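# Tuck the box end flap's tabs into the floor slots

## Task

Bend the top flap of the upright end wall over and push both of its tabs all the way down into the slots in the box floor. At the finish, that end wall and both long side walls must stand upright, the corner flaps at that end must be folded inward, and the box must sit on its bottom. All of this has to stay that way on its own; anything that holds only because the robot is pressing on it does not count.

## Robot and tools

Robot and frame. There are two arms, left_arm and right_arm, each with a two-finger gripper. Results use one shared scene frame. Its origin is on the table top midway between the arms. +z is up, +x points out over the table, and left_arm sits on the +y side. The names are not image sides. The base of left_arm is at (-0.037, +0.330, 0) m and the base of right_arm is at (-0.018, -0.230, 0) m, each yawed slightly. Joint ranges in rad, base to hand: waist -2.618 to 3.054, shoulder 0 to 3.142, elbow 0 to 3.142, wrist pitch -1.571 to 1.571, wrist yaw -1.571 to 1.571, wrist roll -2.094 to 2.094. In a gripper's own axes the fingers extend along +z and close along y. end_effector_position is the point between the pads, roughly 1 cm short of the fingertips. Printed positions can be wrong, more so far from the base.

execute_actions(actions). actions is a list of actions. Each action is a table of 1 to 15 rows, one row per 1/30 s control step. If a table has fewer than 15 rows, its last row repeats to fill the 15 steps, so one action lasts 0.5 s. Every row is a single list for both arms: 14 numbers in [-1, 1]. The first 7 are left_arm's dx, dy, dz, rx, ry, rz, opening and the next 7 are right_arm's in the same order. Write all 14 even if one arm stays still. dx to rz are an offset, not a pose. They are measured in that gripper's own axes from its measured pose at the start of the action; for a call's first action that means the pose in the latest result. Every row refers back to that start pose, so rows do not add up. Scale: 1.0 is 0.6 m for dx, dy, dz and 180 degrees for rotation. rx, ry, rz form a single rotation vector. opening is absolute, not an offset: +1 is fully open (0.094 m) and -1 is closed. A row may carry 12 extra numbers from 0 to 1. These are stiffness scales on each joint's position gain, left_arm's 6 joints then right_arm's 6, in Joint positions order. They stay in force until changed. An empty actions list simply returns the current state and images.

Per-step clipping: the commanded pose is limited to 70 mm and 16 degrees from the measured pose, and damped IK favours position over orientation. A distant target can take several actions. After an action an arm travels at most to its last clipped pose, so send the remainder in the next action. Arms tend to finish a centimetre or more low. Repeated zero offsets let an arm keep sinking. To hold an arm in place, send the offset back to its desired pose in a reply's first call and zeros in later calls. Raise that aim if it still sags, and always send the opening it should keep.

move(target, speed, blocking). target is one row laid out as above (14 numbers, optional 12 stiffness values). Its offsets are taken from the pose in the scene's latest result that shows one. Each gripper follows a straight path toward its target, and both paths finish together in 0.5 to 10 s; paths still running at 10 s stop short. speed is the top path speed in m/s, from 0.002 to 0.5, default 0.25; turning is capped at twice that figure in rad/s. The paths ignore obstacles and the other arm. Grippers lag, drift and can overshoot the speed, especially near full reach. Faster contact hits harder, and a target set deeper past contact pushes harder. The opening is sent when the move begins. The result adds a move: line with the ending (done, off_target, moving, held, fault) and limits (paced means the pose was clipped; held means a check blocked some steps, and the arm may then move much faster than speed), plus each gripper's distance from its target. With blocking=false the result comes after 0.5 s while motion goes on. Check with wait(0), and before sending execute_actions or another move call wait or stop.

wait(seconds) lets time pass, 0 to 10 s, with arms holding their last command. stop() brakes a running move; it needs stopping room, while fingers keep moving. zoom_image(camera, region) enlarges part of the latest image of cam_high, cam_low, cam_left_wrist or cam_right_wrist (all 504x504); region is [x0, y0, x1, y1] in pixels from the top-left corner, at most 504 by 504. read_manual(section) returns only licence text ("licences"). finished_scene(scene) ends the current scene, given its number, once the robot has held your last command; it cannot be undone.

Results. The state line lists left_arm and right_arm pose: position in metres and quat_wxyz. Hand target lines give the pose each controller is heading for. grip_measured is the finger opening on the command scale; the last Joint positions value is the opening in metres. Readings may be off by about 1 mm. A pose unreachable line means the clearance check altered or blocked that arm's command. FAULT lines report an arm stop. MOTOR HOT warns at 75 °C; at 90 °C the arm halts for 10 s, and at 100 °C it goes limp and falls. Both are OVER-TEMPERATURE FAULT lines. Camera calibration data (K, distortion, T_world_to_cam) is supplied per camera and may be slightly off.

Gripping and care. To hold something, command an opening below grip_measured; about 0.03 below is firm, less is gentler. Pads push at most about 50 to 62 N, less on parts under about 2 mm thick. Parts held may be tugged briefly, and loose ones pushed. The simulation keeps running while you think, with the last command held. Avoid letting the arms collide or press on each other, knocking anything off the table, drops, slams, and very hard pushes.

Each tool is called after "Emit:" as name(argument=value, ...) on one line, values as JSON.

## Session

Emit:
execute_actions(actions=[])

Scene clock: 0.00 s.
left_arm: end_effector_position=(+0.3407, +0.3536, +0.4122) grip_measured=-0.380 end_effector_quat_wxyz=(+0.709, -0.025, +0.705, +0.022) | right_arm: end_effector_position=(+0.3633, -0.2156, +0.4008) grip_measured=+1.000 end_effector_quat_wxyz=(+0.700, -0.003, +0.714, +0.015)
Joint positions: left_arm=[-0.009  1.038  1.058 -0.014 -0.017 -0.005  0.029] | right_arm=[-0.003  1.046  1.04  -0.014  0.015  0.017  0.094]
Joint velocities: left_arm=[-0.002 -0.012  0.007  0.007 -0.051 -0.022  0.   ] | right_arm=[-0.002  0.002  0.017  0.022 -0.022  0.007  0.   ]
Hand target (left_arm): +0.338, +0.353, +0.420; +0.715, -0.026, +0.698, +0.022
Hand target (right_arm): +0.362, -0.216, +0.398; +0.695, -0.004, +0.718, +0.015
Joint stiffness scale: left_arm=[1. 1. 1. 1. 1. 1.] | right_arm=[1. 1. 1. 1. 1. 1.]

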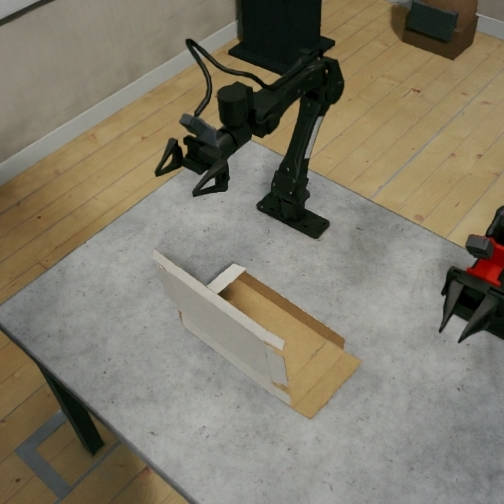

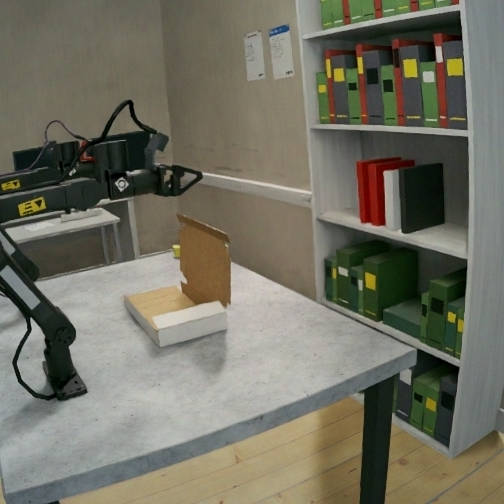

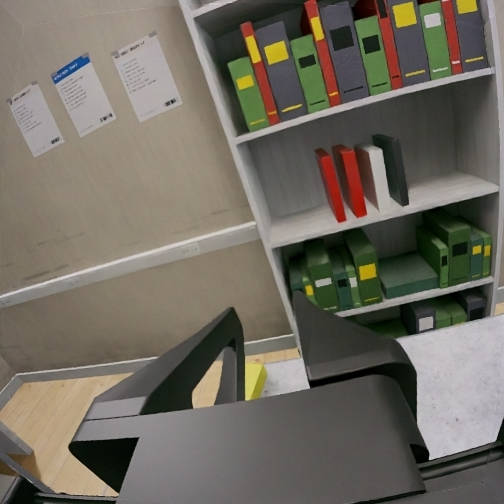

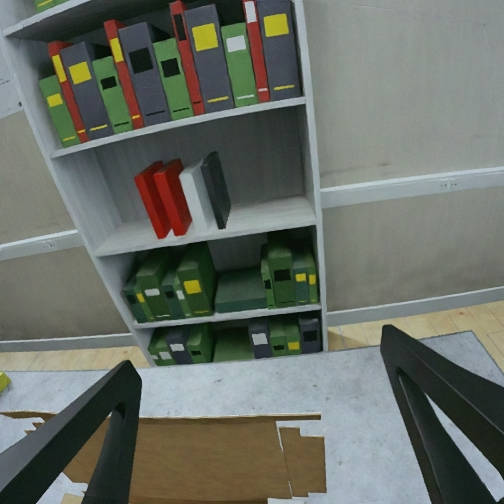

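Emit:
move(target=[0,0,0,0,0,0,-0.38,0.33,0.06,-0.12,0,0.42,0,-0.2])

Scene clock: 6.17 s.
left_arm: end_effector_position=(+0.3407, +0.3536, +0.4122) grip_measured=-0.380 end_effector_quat_wxyz=(+0.709, -0.025, +0.705, +0.022) | right_arm: end_effector_position=(+0.2851, -0.1869, +0.2010) grip_measured=-0.198 end_effector_quat_wxyz=(+0.116, -0.010, +0.993, -0.009)
Joint positions: left_arm=[-0.009  1.038  1.058 -0.014 -0.017 -0.005  0.029] | right_arm=[ 0.124  1.515  1.518 -1.346  0.055  0.142  0.038]
Joint velocities: left_arm=[ 0.002  0.007  0.002 -0.007 -0.007 -0.037  0.   ] | right_arm=[-0.012  0.002 -0.007  0.022 -0.037  0.066  0.   ]
Hand target (left_arm): +0.341, +0.354, +0.412; +0.709, -0.025, +0.705, +0.022
Hand target (right_arm): +0.285, -0.183, +0.207; +0.117, -0.011, +0.993, -0.005
Off the commanded pose (left_arm): 0.000 m, 0 deg.
Off the commanded pose (right_arm): 0.010 m, 2 deg.
Joint stiffness scale: left_arm=[1. 1. 1. 1. 1. 1.] | right_arm=[1. 1. 1. 1. 1. 1.]
move: done
camera_calibration (this result's frames):
cam_right_wrist: T_world_to_cam=[[-0.141172, -0.989963, 0.00656017, -0.146501], [-0.948974, 0.137209, 0.28394, 0.279486], [-0.28199, 0.033859, -0.95882, 0.375521], [0, 0, 0, 1]] pos_world=[0.350437, -0.196093, 0.281661]

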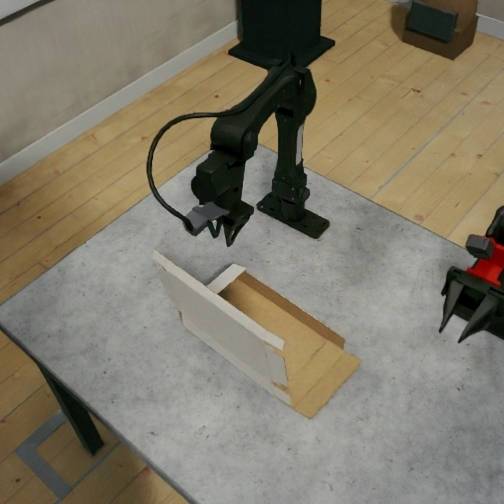

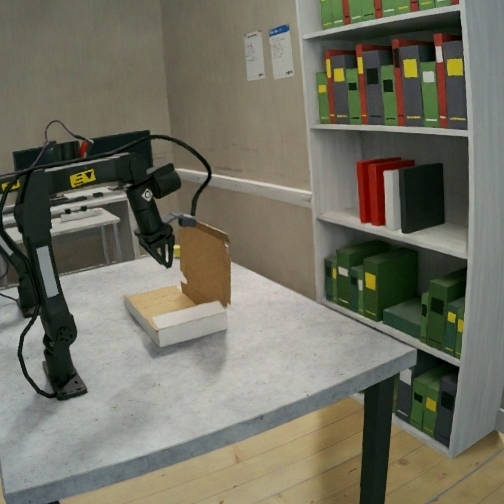

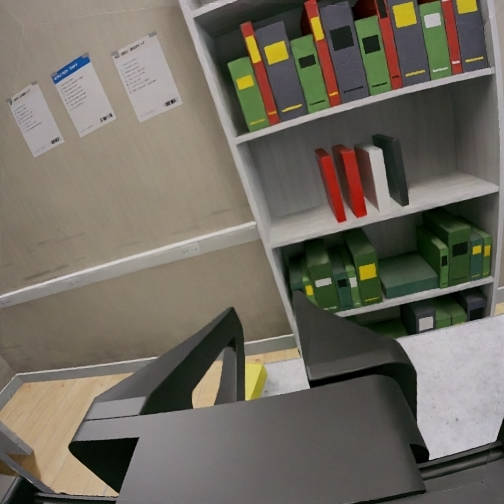

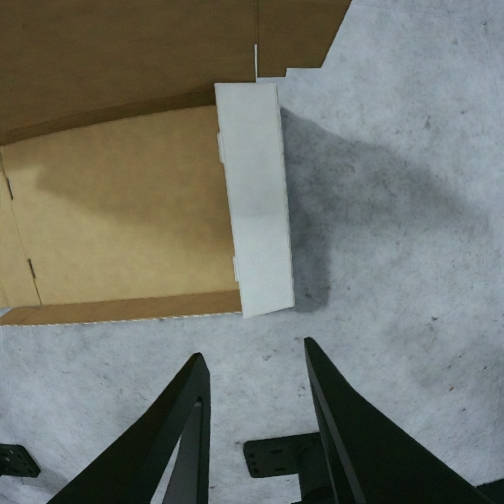

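Emit:
move(target=[0,0,0,0,0,0,-0.38,0.013,-0.042,0.16,0,0,0,-0.2], speed=0.1)

Scene clock: 12.63 s.
left_arm: end_effector_position=(+0.3407, +0.3536, +0.4122) grip_measured=-0.380 end_effector_quat_wxyz=(+0.709, -0.025, +0.705, +0.022) | right_arm: end_effector_position=(+0.3051, -0.2106, +0.1140) grip_measured=-0.198 end_effector_quat_wxyz=(+0.126, -0.010, +0.992, -0.010)
Joint positions: left_arm=[-0.009  1.038  1.058 -0.014 -0.017 -0.005  0.029] | right_arm=[ 0.032  1.539  1.188 -0.97   0.037  0.052  0.038]
Joint velocities: left_arm=[ 0.007 -0.012 -0.007  0.037 -0.022 -0.007 -0.001] | right_arm=[-0.007 -0.007  0.007 -0.007 -0.037 -0.022 -0.001]
Hand target (left_arm): +0.341, +0.354, +0.412; +0.709, -0.025, +0.705, +0.022
Hand target (right_arm): +0.301, -0.212, +0.106; +0.115, -0.010, +0.993, -0.009
Off the commanded pose (left_arm): 0.000 m, 0 deg.
Off the commanded pose (right_arm): 0.010 m, 1 deg.
Joint stiffness scale: left_arm=[1. 1. 1. 1. 1. 1.] | right_arm=[1. 1. 1. 1. 1. 1.]
move: done
camera_calibration (this result's frames):
cam_right_wrist: T_world_to_cam=[[-0.14243, -0.989789, 0.0056412, -0.165999], [-0.954064, 0.138802, 0.265511, 0.330414], [-0.263583, 0.0324346, -0.964091, 0.29326], [0, 0, 0, 1]] pos_world=[0.368891, -0.219678, 0.195938]

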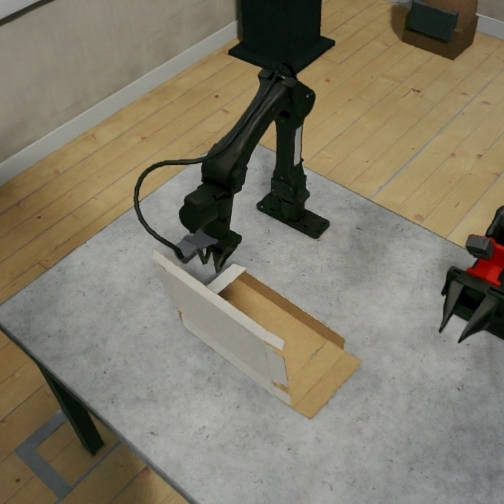

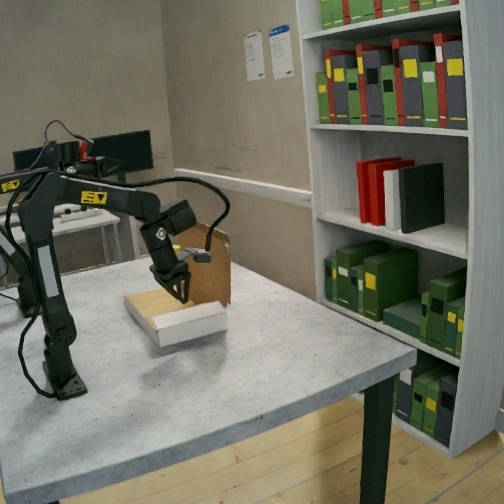

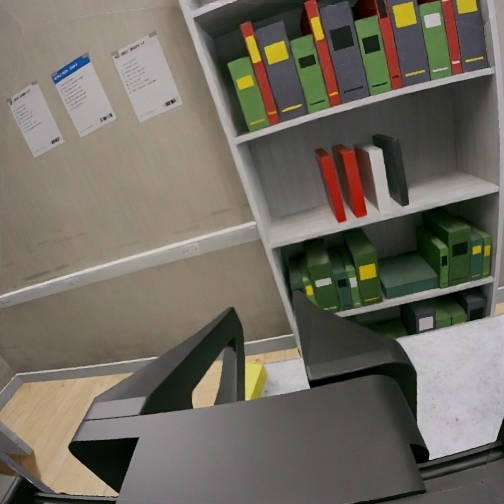

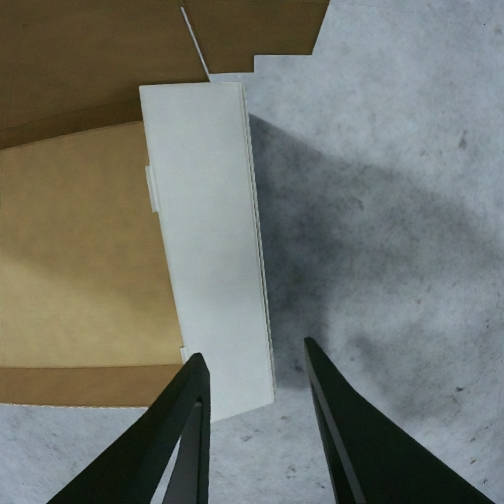

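Emit:
move(target=[0,0,0,0,0,0,-0.38,-0.02,0.012,0.03,0,0,0,-0.2], speed=0.05)

Emit:
move(target=[0,0,0,0,0,0,-0.38,0.03,0,0.125,0,0,0,-0.2], speed=0.04)

Scene clock: 16.33 s.
left_arm: end_effector_position=(+0.3407, +0.3536, +0.4122) grip_measured=-0.380 end_effector_quat_wxyz=(+0.709, -0.025, +0.705, +0.022) | right_arm: end_effector_position=(+0.3161, -0.2048, +0.0983) grip_measured=-0.198 end_effector_quat_wxyz=(+0.120, -0.010, +0.993, -0.009)
Joint positions: left_arm=[-0.009  1.038  1.058 -0.014 -0.017 -0.005  0.029] | right_arm=[ 0.046  1.6    1.188 -0.92   0.037  0.067  0.038]
Joint velocities: left_arm=[-0.007 -0.012 -0.002 -0.007 -0.095 -0.022 -0.002] | right_arm=[-0.007  0.017  0.002  0.051  0.007 -0.022  0.   ]
Hand target (left_arm): +0.341, +0.354, +0.412; +0.709, -0.025, +0.705, +0.022
Hand target (right_arm): +0.321, -0.203, +0.100; +0.126, -0.010, +0.992, -0.010
Off the commanded pose (left_arm): 0.000 m, 0 deg.
Off the commanded pose (right_arm): 0.005 m, 1 deg.
Joint stiffness scale: left_arm=[1. 1. 1. 1. 1. 1.] | right_arm=[1. 1. 1. 1. 1. 1.]
move: done
camera_calibration (this result's frames):
cam_right_wrist: T_world_to_cam=[[-0.14185, -0.989879, 0.00413506, -0.158693], [-0.951314, 0.137476, 0.275867, 0.342064], [-0.273644, 0.0351981, -0.961187, 0.284215], [0, 0, 0, 1]] pos_world=[0.380673, -0.214117, 0.179476]

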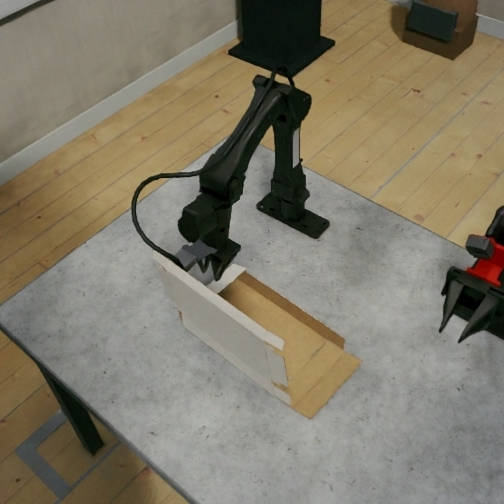

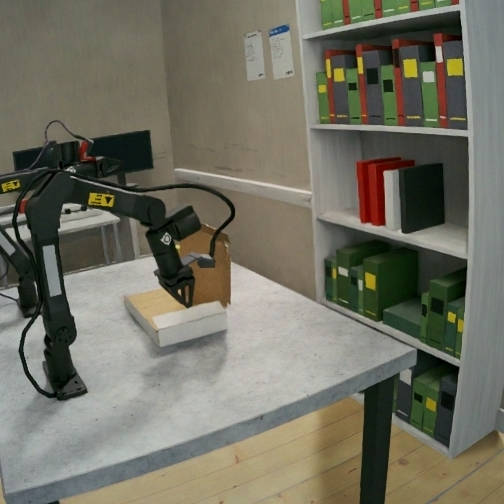

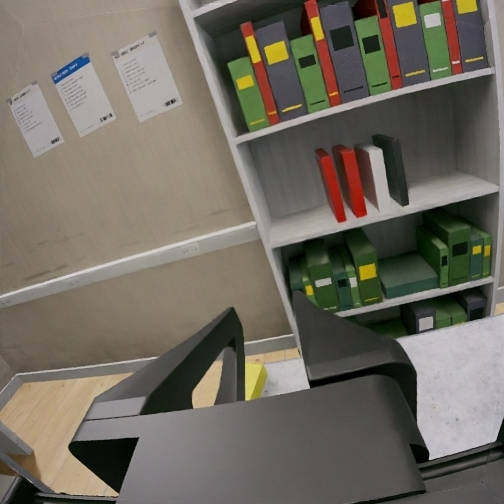

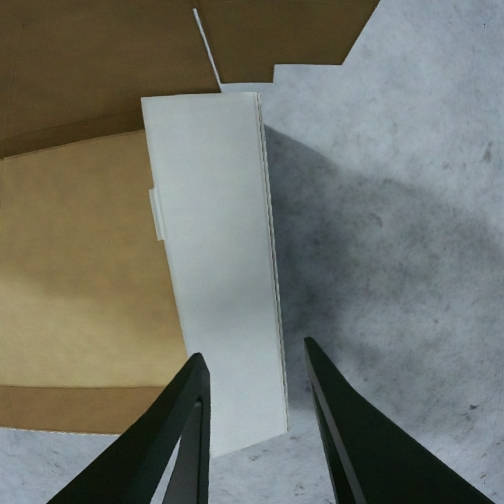

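Scene clock: 18.63 s.
left_arm: end_effector_position=(+0.3407, +0.3536, +0.4122) grip_measured=-0.380 end_effector_quat_wxyz=(+0.709, -0.025, +0.705, +0.022) | right_arm: end_effector_position=(+0.3313, -0.2005, +0.0402) grip_measured=-0.198 end_effector_quat_wxyz=(+0.150, -0.010, +0.989, +0.002)
Joint positions: left_arm=[-0.009  1.038  1.058 -0.014 -0.017 -0.005  0.029] | right_arm=[ 0.046  1.673  1.009 -0.605  0.02   0.067  0.038]
Joint velocities: left_arm=[ 0.012 -0.007  0.012  0.022 -0.037  0.007 -0.001] | right_arm=[-0.017  0.012  0.002  0.051  0.022 -0.007  0.001]
Hand target (left_arm): +0.341, +0.354, +0.412; +0.709, -0.025, +0.705, +0.022
Hand target (right_arm): +0.317, -0.205, +0.022; +0.121, -0.010, +0.993, -0.009
Off the commanded pose (left_arm): 0.000 m, 0 deg.
Off the commanded pose (right_arm): 0.025 m, 4 deg.
Joint stiffness scale: left_arm=[1. 1. 1. 1. 1. 1.] | right_arm=[1. 1. 1. 1. 1. 1.]
move: off_target (right_arm)
camera_calibration (this result's frames):
cam_right_wrist: T_world_to_cam=[[-0.136872, -0.990263, -0.0253923, -0.152553], [-0.966834, 0.127966, 0.221034, 0.377425], [-0.215633, 0.0548036, -0.974935, 0.217657], [0, 0, 0, 1]] pos_world=[0.390961, -0.211294, 0.124904]

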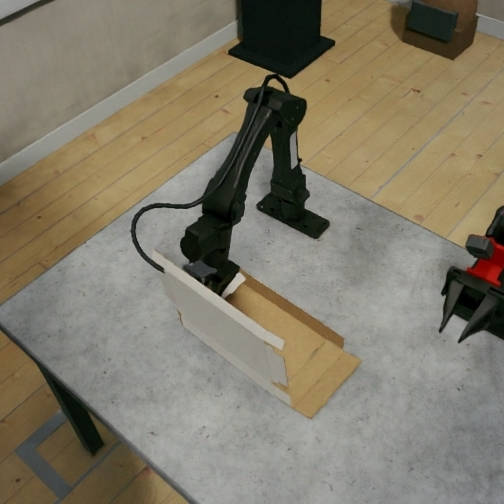

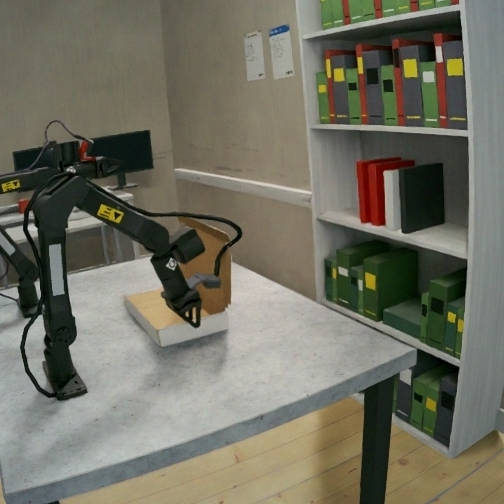

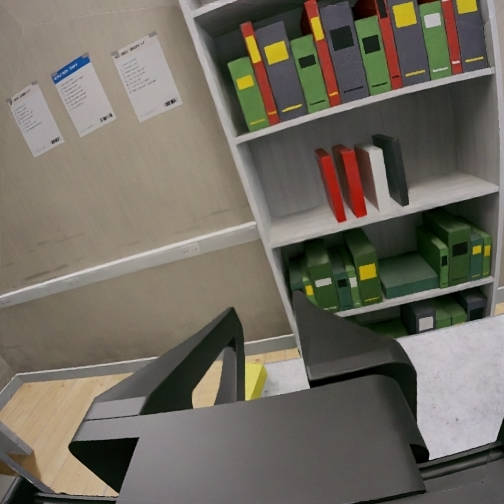

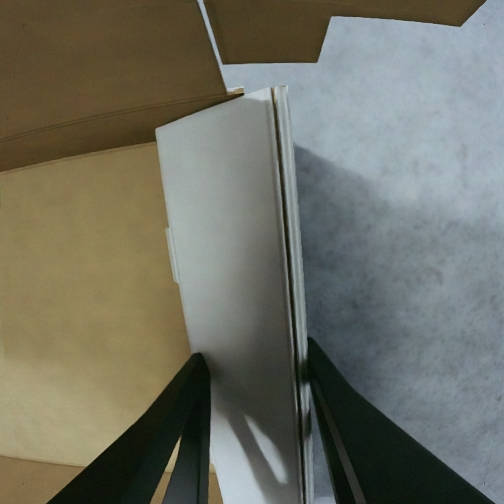

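Stalled pressing; close partly and continue down.

Emit:
move(target=[0,0,0,0,0,0,-0.38,0.015,0,0.02,0,0,0,-0.6], speed=0.02)

Emit:
move(target=[0,0,0,0,0,0,-0.38,0.005,0,0.02,0,0,0,-0.9], speed=0.02)

Scene clock: 21.47 s.
left_arm: end_effector_position=(+0.3407, +0.3536, +0.4122) grip_measured=-0.380 end_effector_quat_wxyz=(+0.709, -0.025, +0.705, +0.022) | right_arm: end_effector_position=(+0.3400, -0.1992, +0.0398) grip_measured=-0.597 end_effector_quat_wxyz=(+0.172, -0.009, +0.985, +0.006)
Joint positions: left_arm=[-0.009  1.038  1.058 -0.014 -0.017 -0.005  0.029] | right_arm=[ 0.046  1.674  0.992 -0.544  0.017  0.069  0.019]
Joint velocities: left_arm=[-0.012 -0.002 -0.007 -0.007 -0.007 -0.037 -0.001] | right_arm=[-0.002 -0.002 -0.007  0.051  0.051  0.007  0.001]
Hand target (left_arm): +0.341, +0.354, +0.412; +0.709, -0.025, +0.705, +0.022
Hand target (right_arm): +0.326, -0.201, +0.026; +0.150, -0.010, +0.989, +0.002
Off the commanded pose (left_arm): 0.000 m, 0 deg.
Off the commanded pose (right_arm): 0.019 m, 3 deg.
Joint stiffness scale: left_arm=[1. 1. 1. 1. 1. 1.] | right_arm=[1. 1. 1. 1. 1. 1.]
move: off_target (right_arm)
camera_calibration (this result's frames):
cam_right_wrist: T_world_to_cam=[[-0.137117, -0.989753, -0.0398442, -0.149284], [-0.975444, 0.127917, 0.179292, 0.390362], [-0.172358, 0.0634498, -0.982989, 0.206369], [0, 0, 0, 1]] pos_world=[0.395876, -0.210782, 0.126921]

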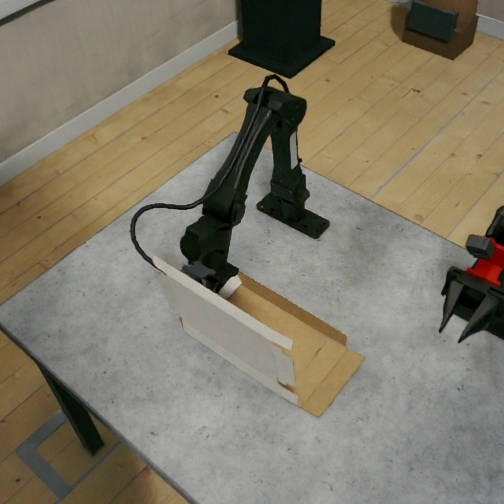

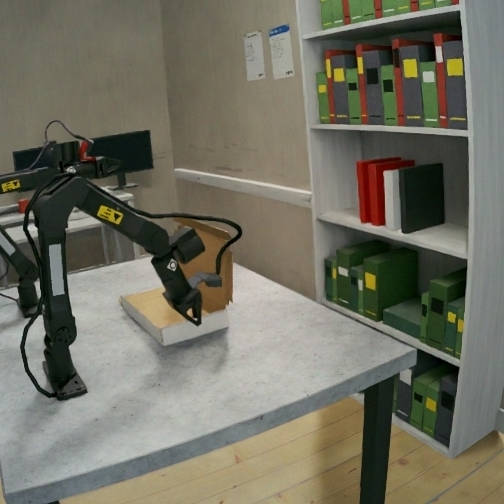

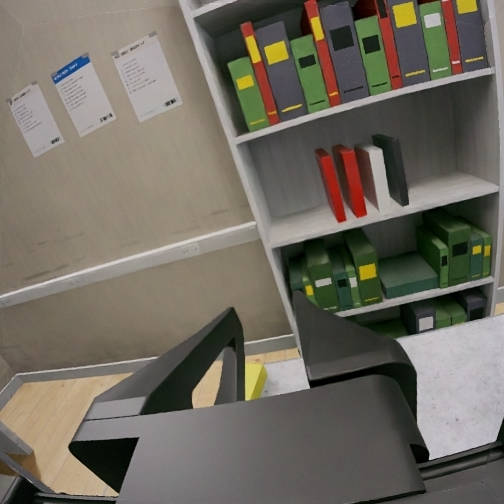

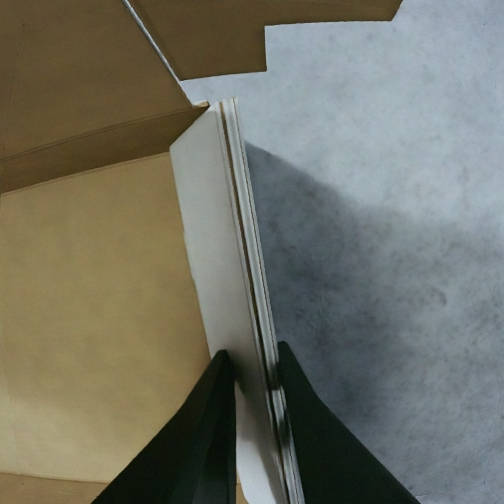

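Scene clock: 22.30 s.
left_arm: end_effector_position=(+0.3407, +0.3536, +0.4122) grip_measured=-0.380 end_effector_quat_wxyz=(+0.709, -0.025, +0.705, +0.022) | right_arm: end_effector_position=(+0.3451, -0.1989, +0.0405) grip_measured=-0.882 end_effector_quat_wxyz=(+0.182, -0.009, +0.983, +0.006)
Joint positions: left_arm=[-0.009  1.038  1.058 -0.014 -0.017 -0.005  0.029] | right_arm=[ 0.046  1.677  0.992 -0.52   0.018  0.069  0.006]
Joint velocities: left_arm=[ 0.002  0.007 -0.002 -0.081 -0.022 -0.022 -0.   ] | right_arm=[-0.017 -0.007 -0.002  0.037  0.051  0.022 -0.   ]
Hand target (left_arm): +0.341, +0.354, +0.412; +0.709, -0.025, +0.705, +0.022
Hand target (right_arm): +0.341, -0.199, +0.028; +0.172, -0.009, +0.985, +0.005
Off the commanded pose (left_arm): 0.000 m, 0 deg.
Off the commanded pose (right_arm): 0.014 m, 1 deg.
Joint stiffness scale: left_arm=[1. 1. 1. 1. 1. 1.] | right_arm=[1. 1. 1. 1. 1. 1.]
move: off_target (right_arm)
camera_calibration (this result's frames):
cam_right_wrist: T_world_to_cam=[[-0.136703, -0.98967, -0.0431928, -0.148287], [-0.9787, 0.128189, 0.160354, 0.39714], [-0.153161, 0.0641936, -0.986114, 0.20158], [0, 0, 0, 1]] pos_world=[0.399284, -0.210605, 0.128693]

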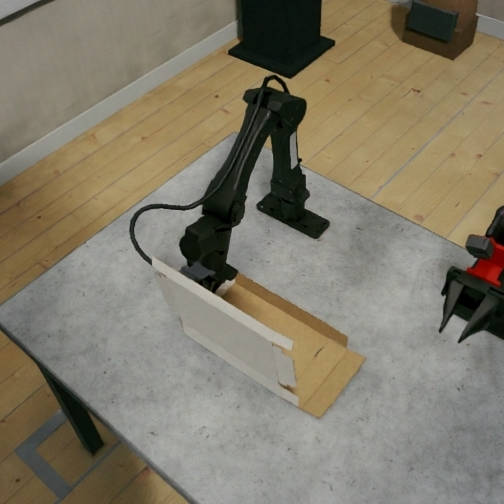

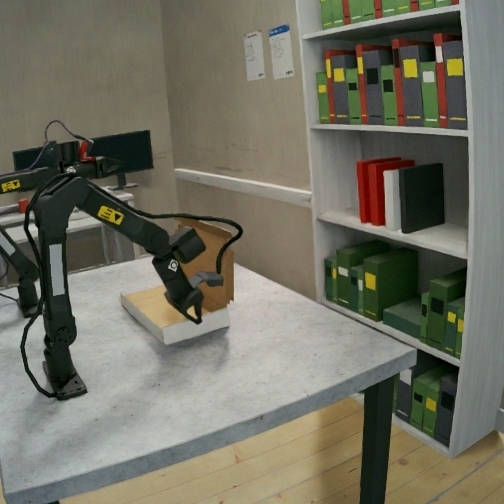

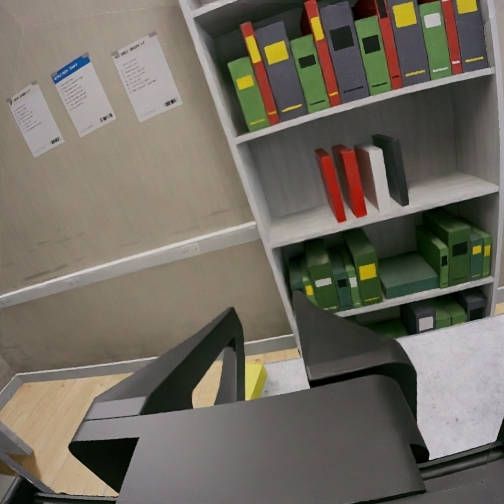

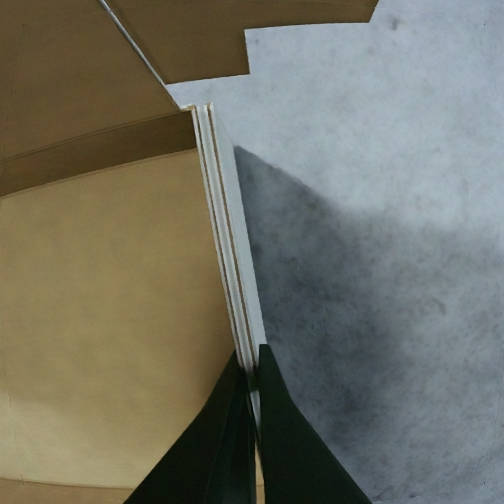

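Emit:
move(target=[0,0,0,0,0,0,-0.38,-0.005,0,-0.015,0,0,0,-0.3], speed=0.03)

Emit:
move(target=[0,0,0,0,0,0,-0.38,0.02,0.03,-0.2,0,0,0,-0.3], speed=0.08)

Scene clock: 25.60 s.
left_arm: end_effector_position=(+0.3407, +0.3536, +0.4122) grip_measured=-0.380 end_effector_quat_wxyz=(+0.709, -0.025, +0.705, +0.022) | right_arm: end_effector_position=(+0.3415, -0.1992, +0.0391) grip_measured=-0.302 end_effector_quat_wxyz=(+0.174, -0.009, +0.985, +0.005)
Joint positions: left_arm=[-0.009  1.038  1.058 -0.014 -0.017 -0.005  0.029] | right_arm=[ 0.046  1.677  0.992 -0.536  0.018  0.069  0.033]
Joint velocities: left_arm=[-0.017 -0.017 -0.012 -0.007 -0.007 -0.022 -0.   ] | right_arm=[-0.017 -0.007  0.007 -0.022  0.007  0.007 -0.002]
Hand target (left_arm): +0.341, +0.354, +0.412; +0.709, -0.025, +0.705, +0.022
Hand target (right_arm): +0.345, -0.199, +0.050; +0.182, -0.009, +0.983, +0.006
Off the commanded pose (left_arm): 0.000 m, 0 deg.
Off the commanded pose (right_arm): 0.011 m, 1 deg.
Joint stiffness scale: left_arm=[1. 1. 1. 1. 1. 1.] | right_arm=[1. 1. 1. 1. 1. 1.]
move: off_target (right_arm)
camera_calibration (this result's frames):
cam_right_wrist: T_world_to_cam=[[-0.137348, -0.989729, -0.0396596, -0.149097], [-0.976085, 0.128426, 0.175397, 0.392415], [-0.168502, 0.0628016, -0.983699, 0.204574], [0, 0, 0, 1]] pos_world=[0.397024, -0.21081, 0.126498]

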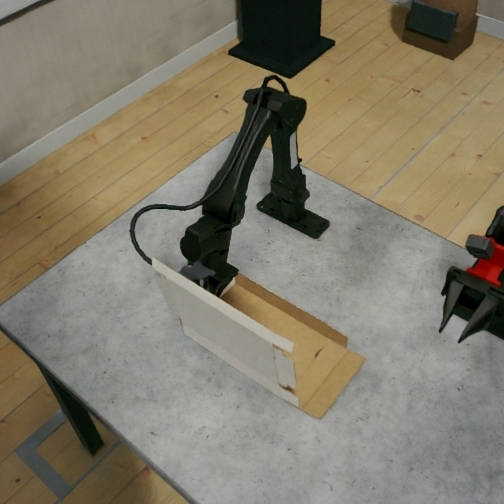

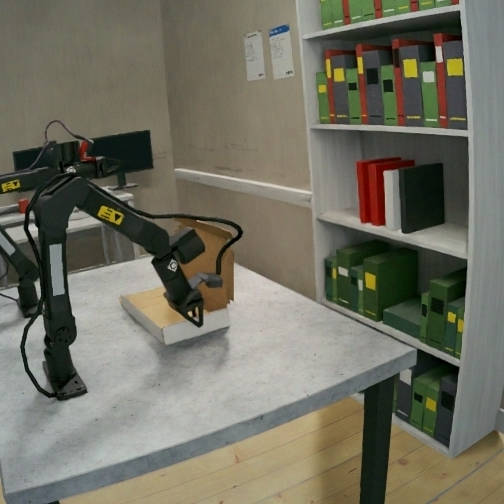

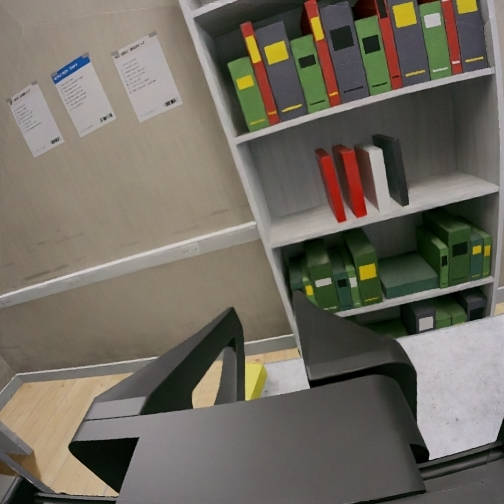

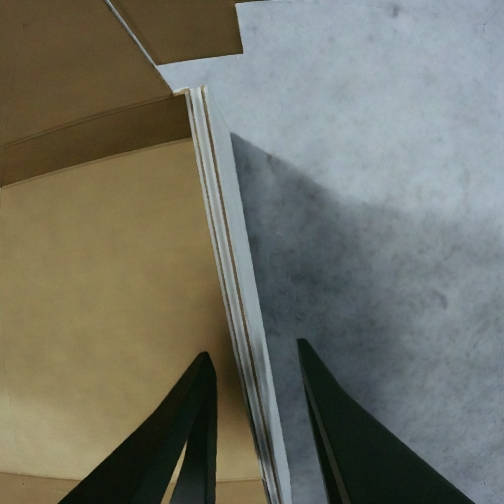

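Scene clock: 27.67 s.
left_arm: end_effector_position=(+0.3407, +0.3536, +0.4122) grip_measured=-0.380 end_effector_quat_wxyz=(+0.709, -0.025, +0.705, +0.022) | right_arm: end_effector_position=(+0.2870, -0.1864, +0.1370) grip_measured=-0.302 end_effector_quat_wxyz=(+0.167, -0.009, +0.986, +0.007)
Joint positions: left_arm=[-0.009  1.038  1.058 -0.014 -0.017 -0.005  0.029] | right_arm=[ 0.114  1.397  1.129 -0.968  0.036  0.135  0.033]
Joint velocities: left_arm=[ 0.017 -0.012 -0.007 -0.037  0.051 -0.007  0.   ] | right_arm=[ 0.002  0.002 -0.007 -0.007 -0.022  0.051 -0.   ]
Hand target (left_arm): +0.341, +0.354, +0.412; +0.709, -0.025, +0.705, +0.022
Hand target (right_arm): +0.287, -0.186, +0.147; +0.175, -0.009, +0.985, +0.005
Off the commanded pose (left_arm): 0.000 m, 0 deg.
Off the commanded pose (right_arm): 0.012 m, 1 deg.
Joint stiffness scale: left_arm=[1. 1. 1. 1. 1. 1.] | right_arm=[1. 1. 1. 1. 1. 1.]
move: off_target (right_arm)
camera_calibration (this result's frames):
cam_right_wrist: T_world_to_cam=[[-0.137446, -0.989657, -0.0410826, -0.13976], [-0.973657, 0.127373, 0.189123, 0.317618], [-0.181934, 0.0659945, -0.981094, 0.294947], [0, 0, 0, 1]] pos_world=[0.343703, -0.198235, 0.22356]

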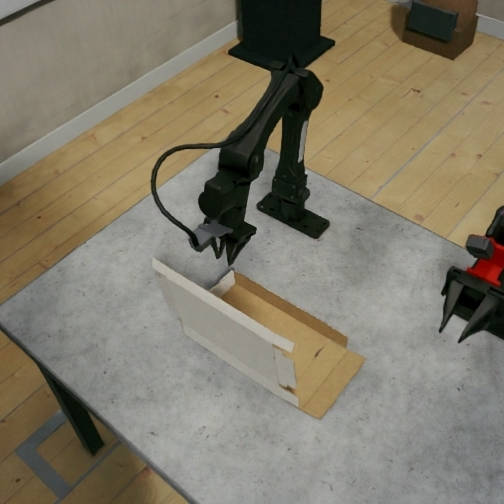

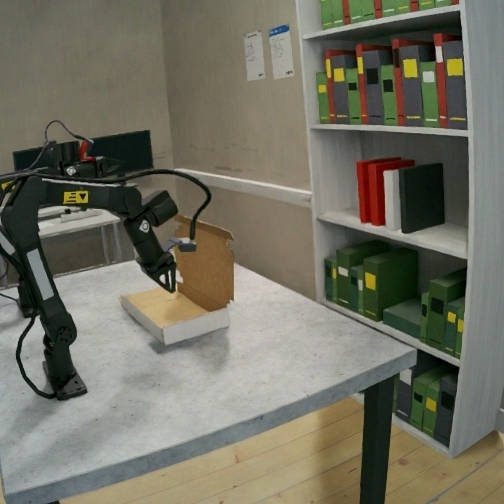

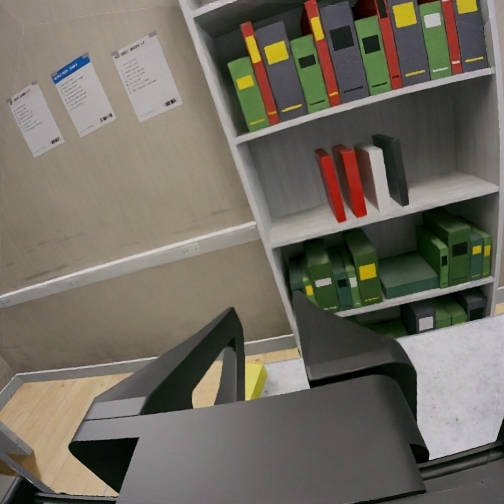

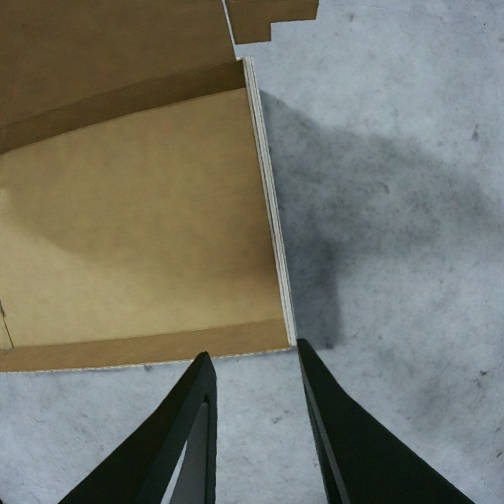

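Looks folded and held, same as scene 1.

Emit:
finished_scene(scene=2)

The scene is finished: the task was done.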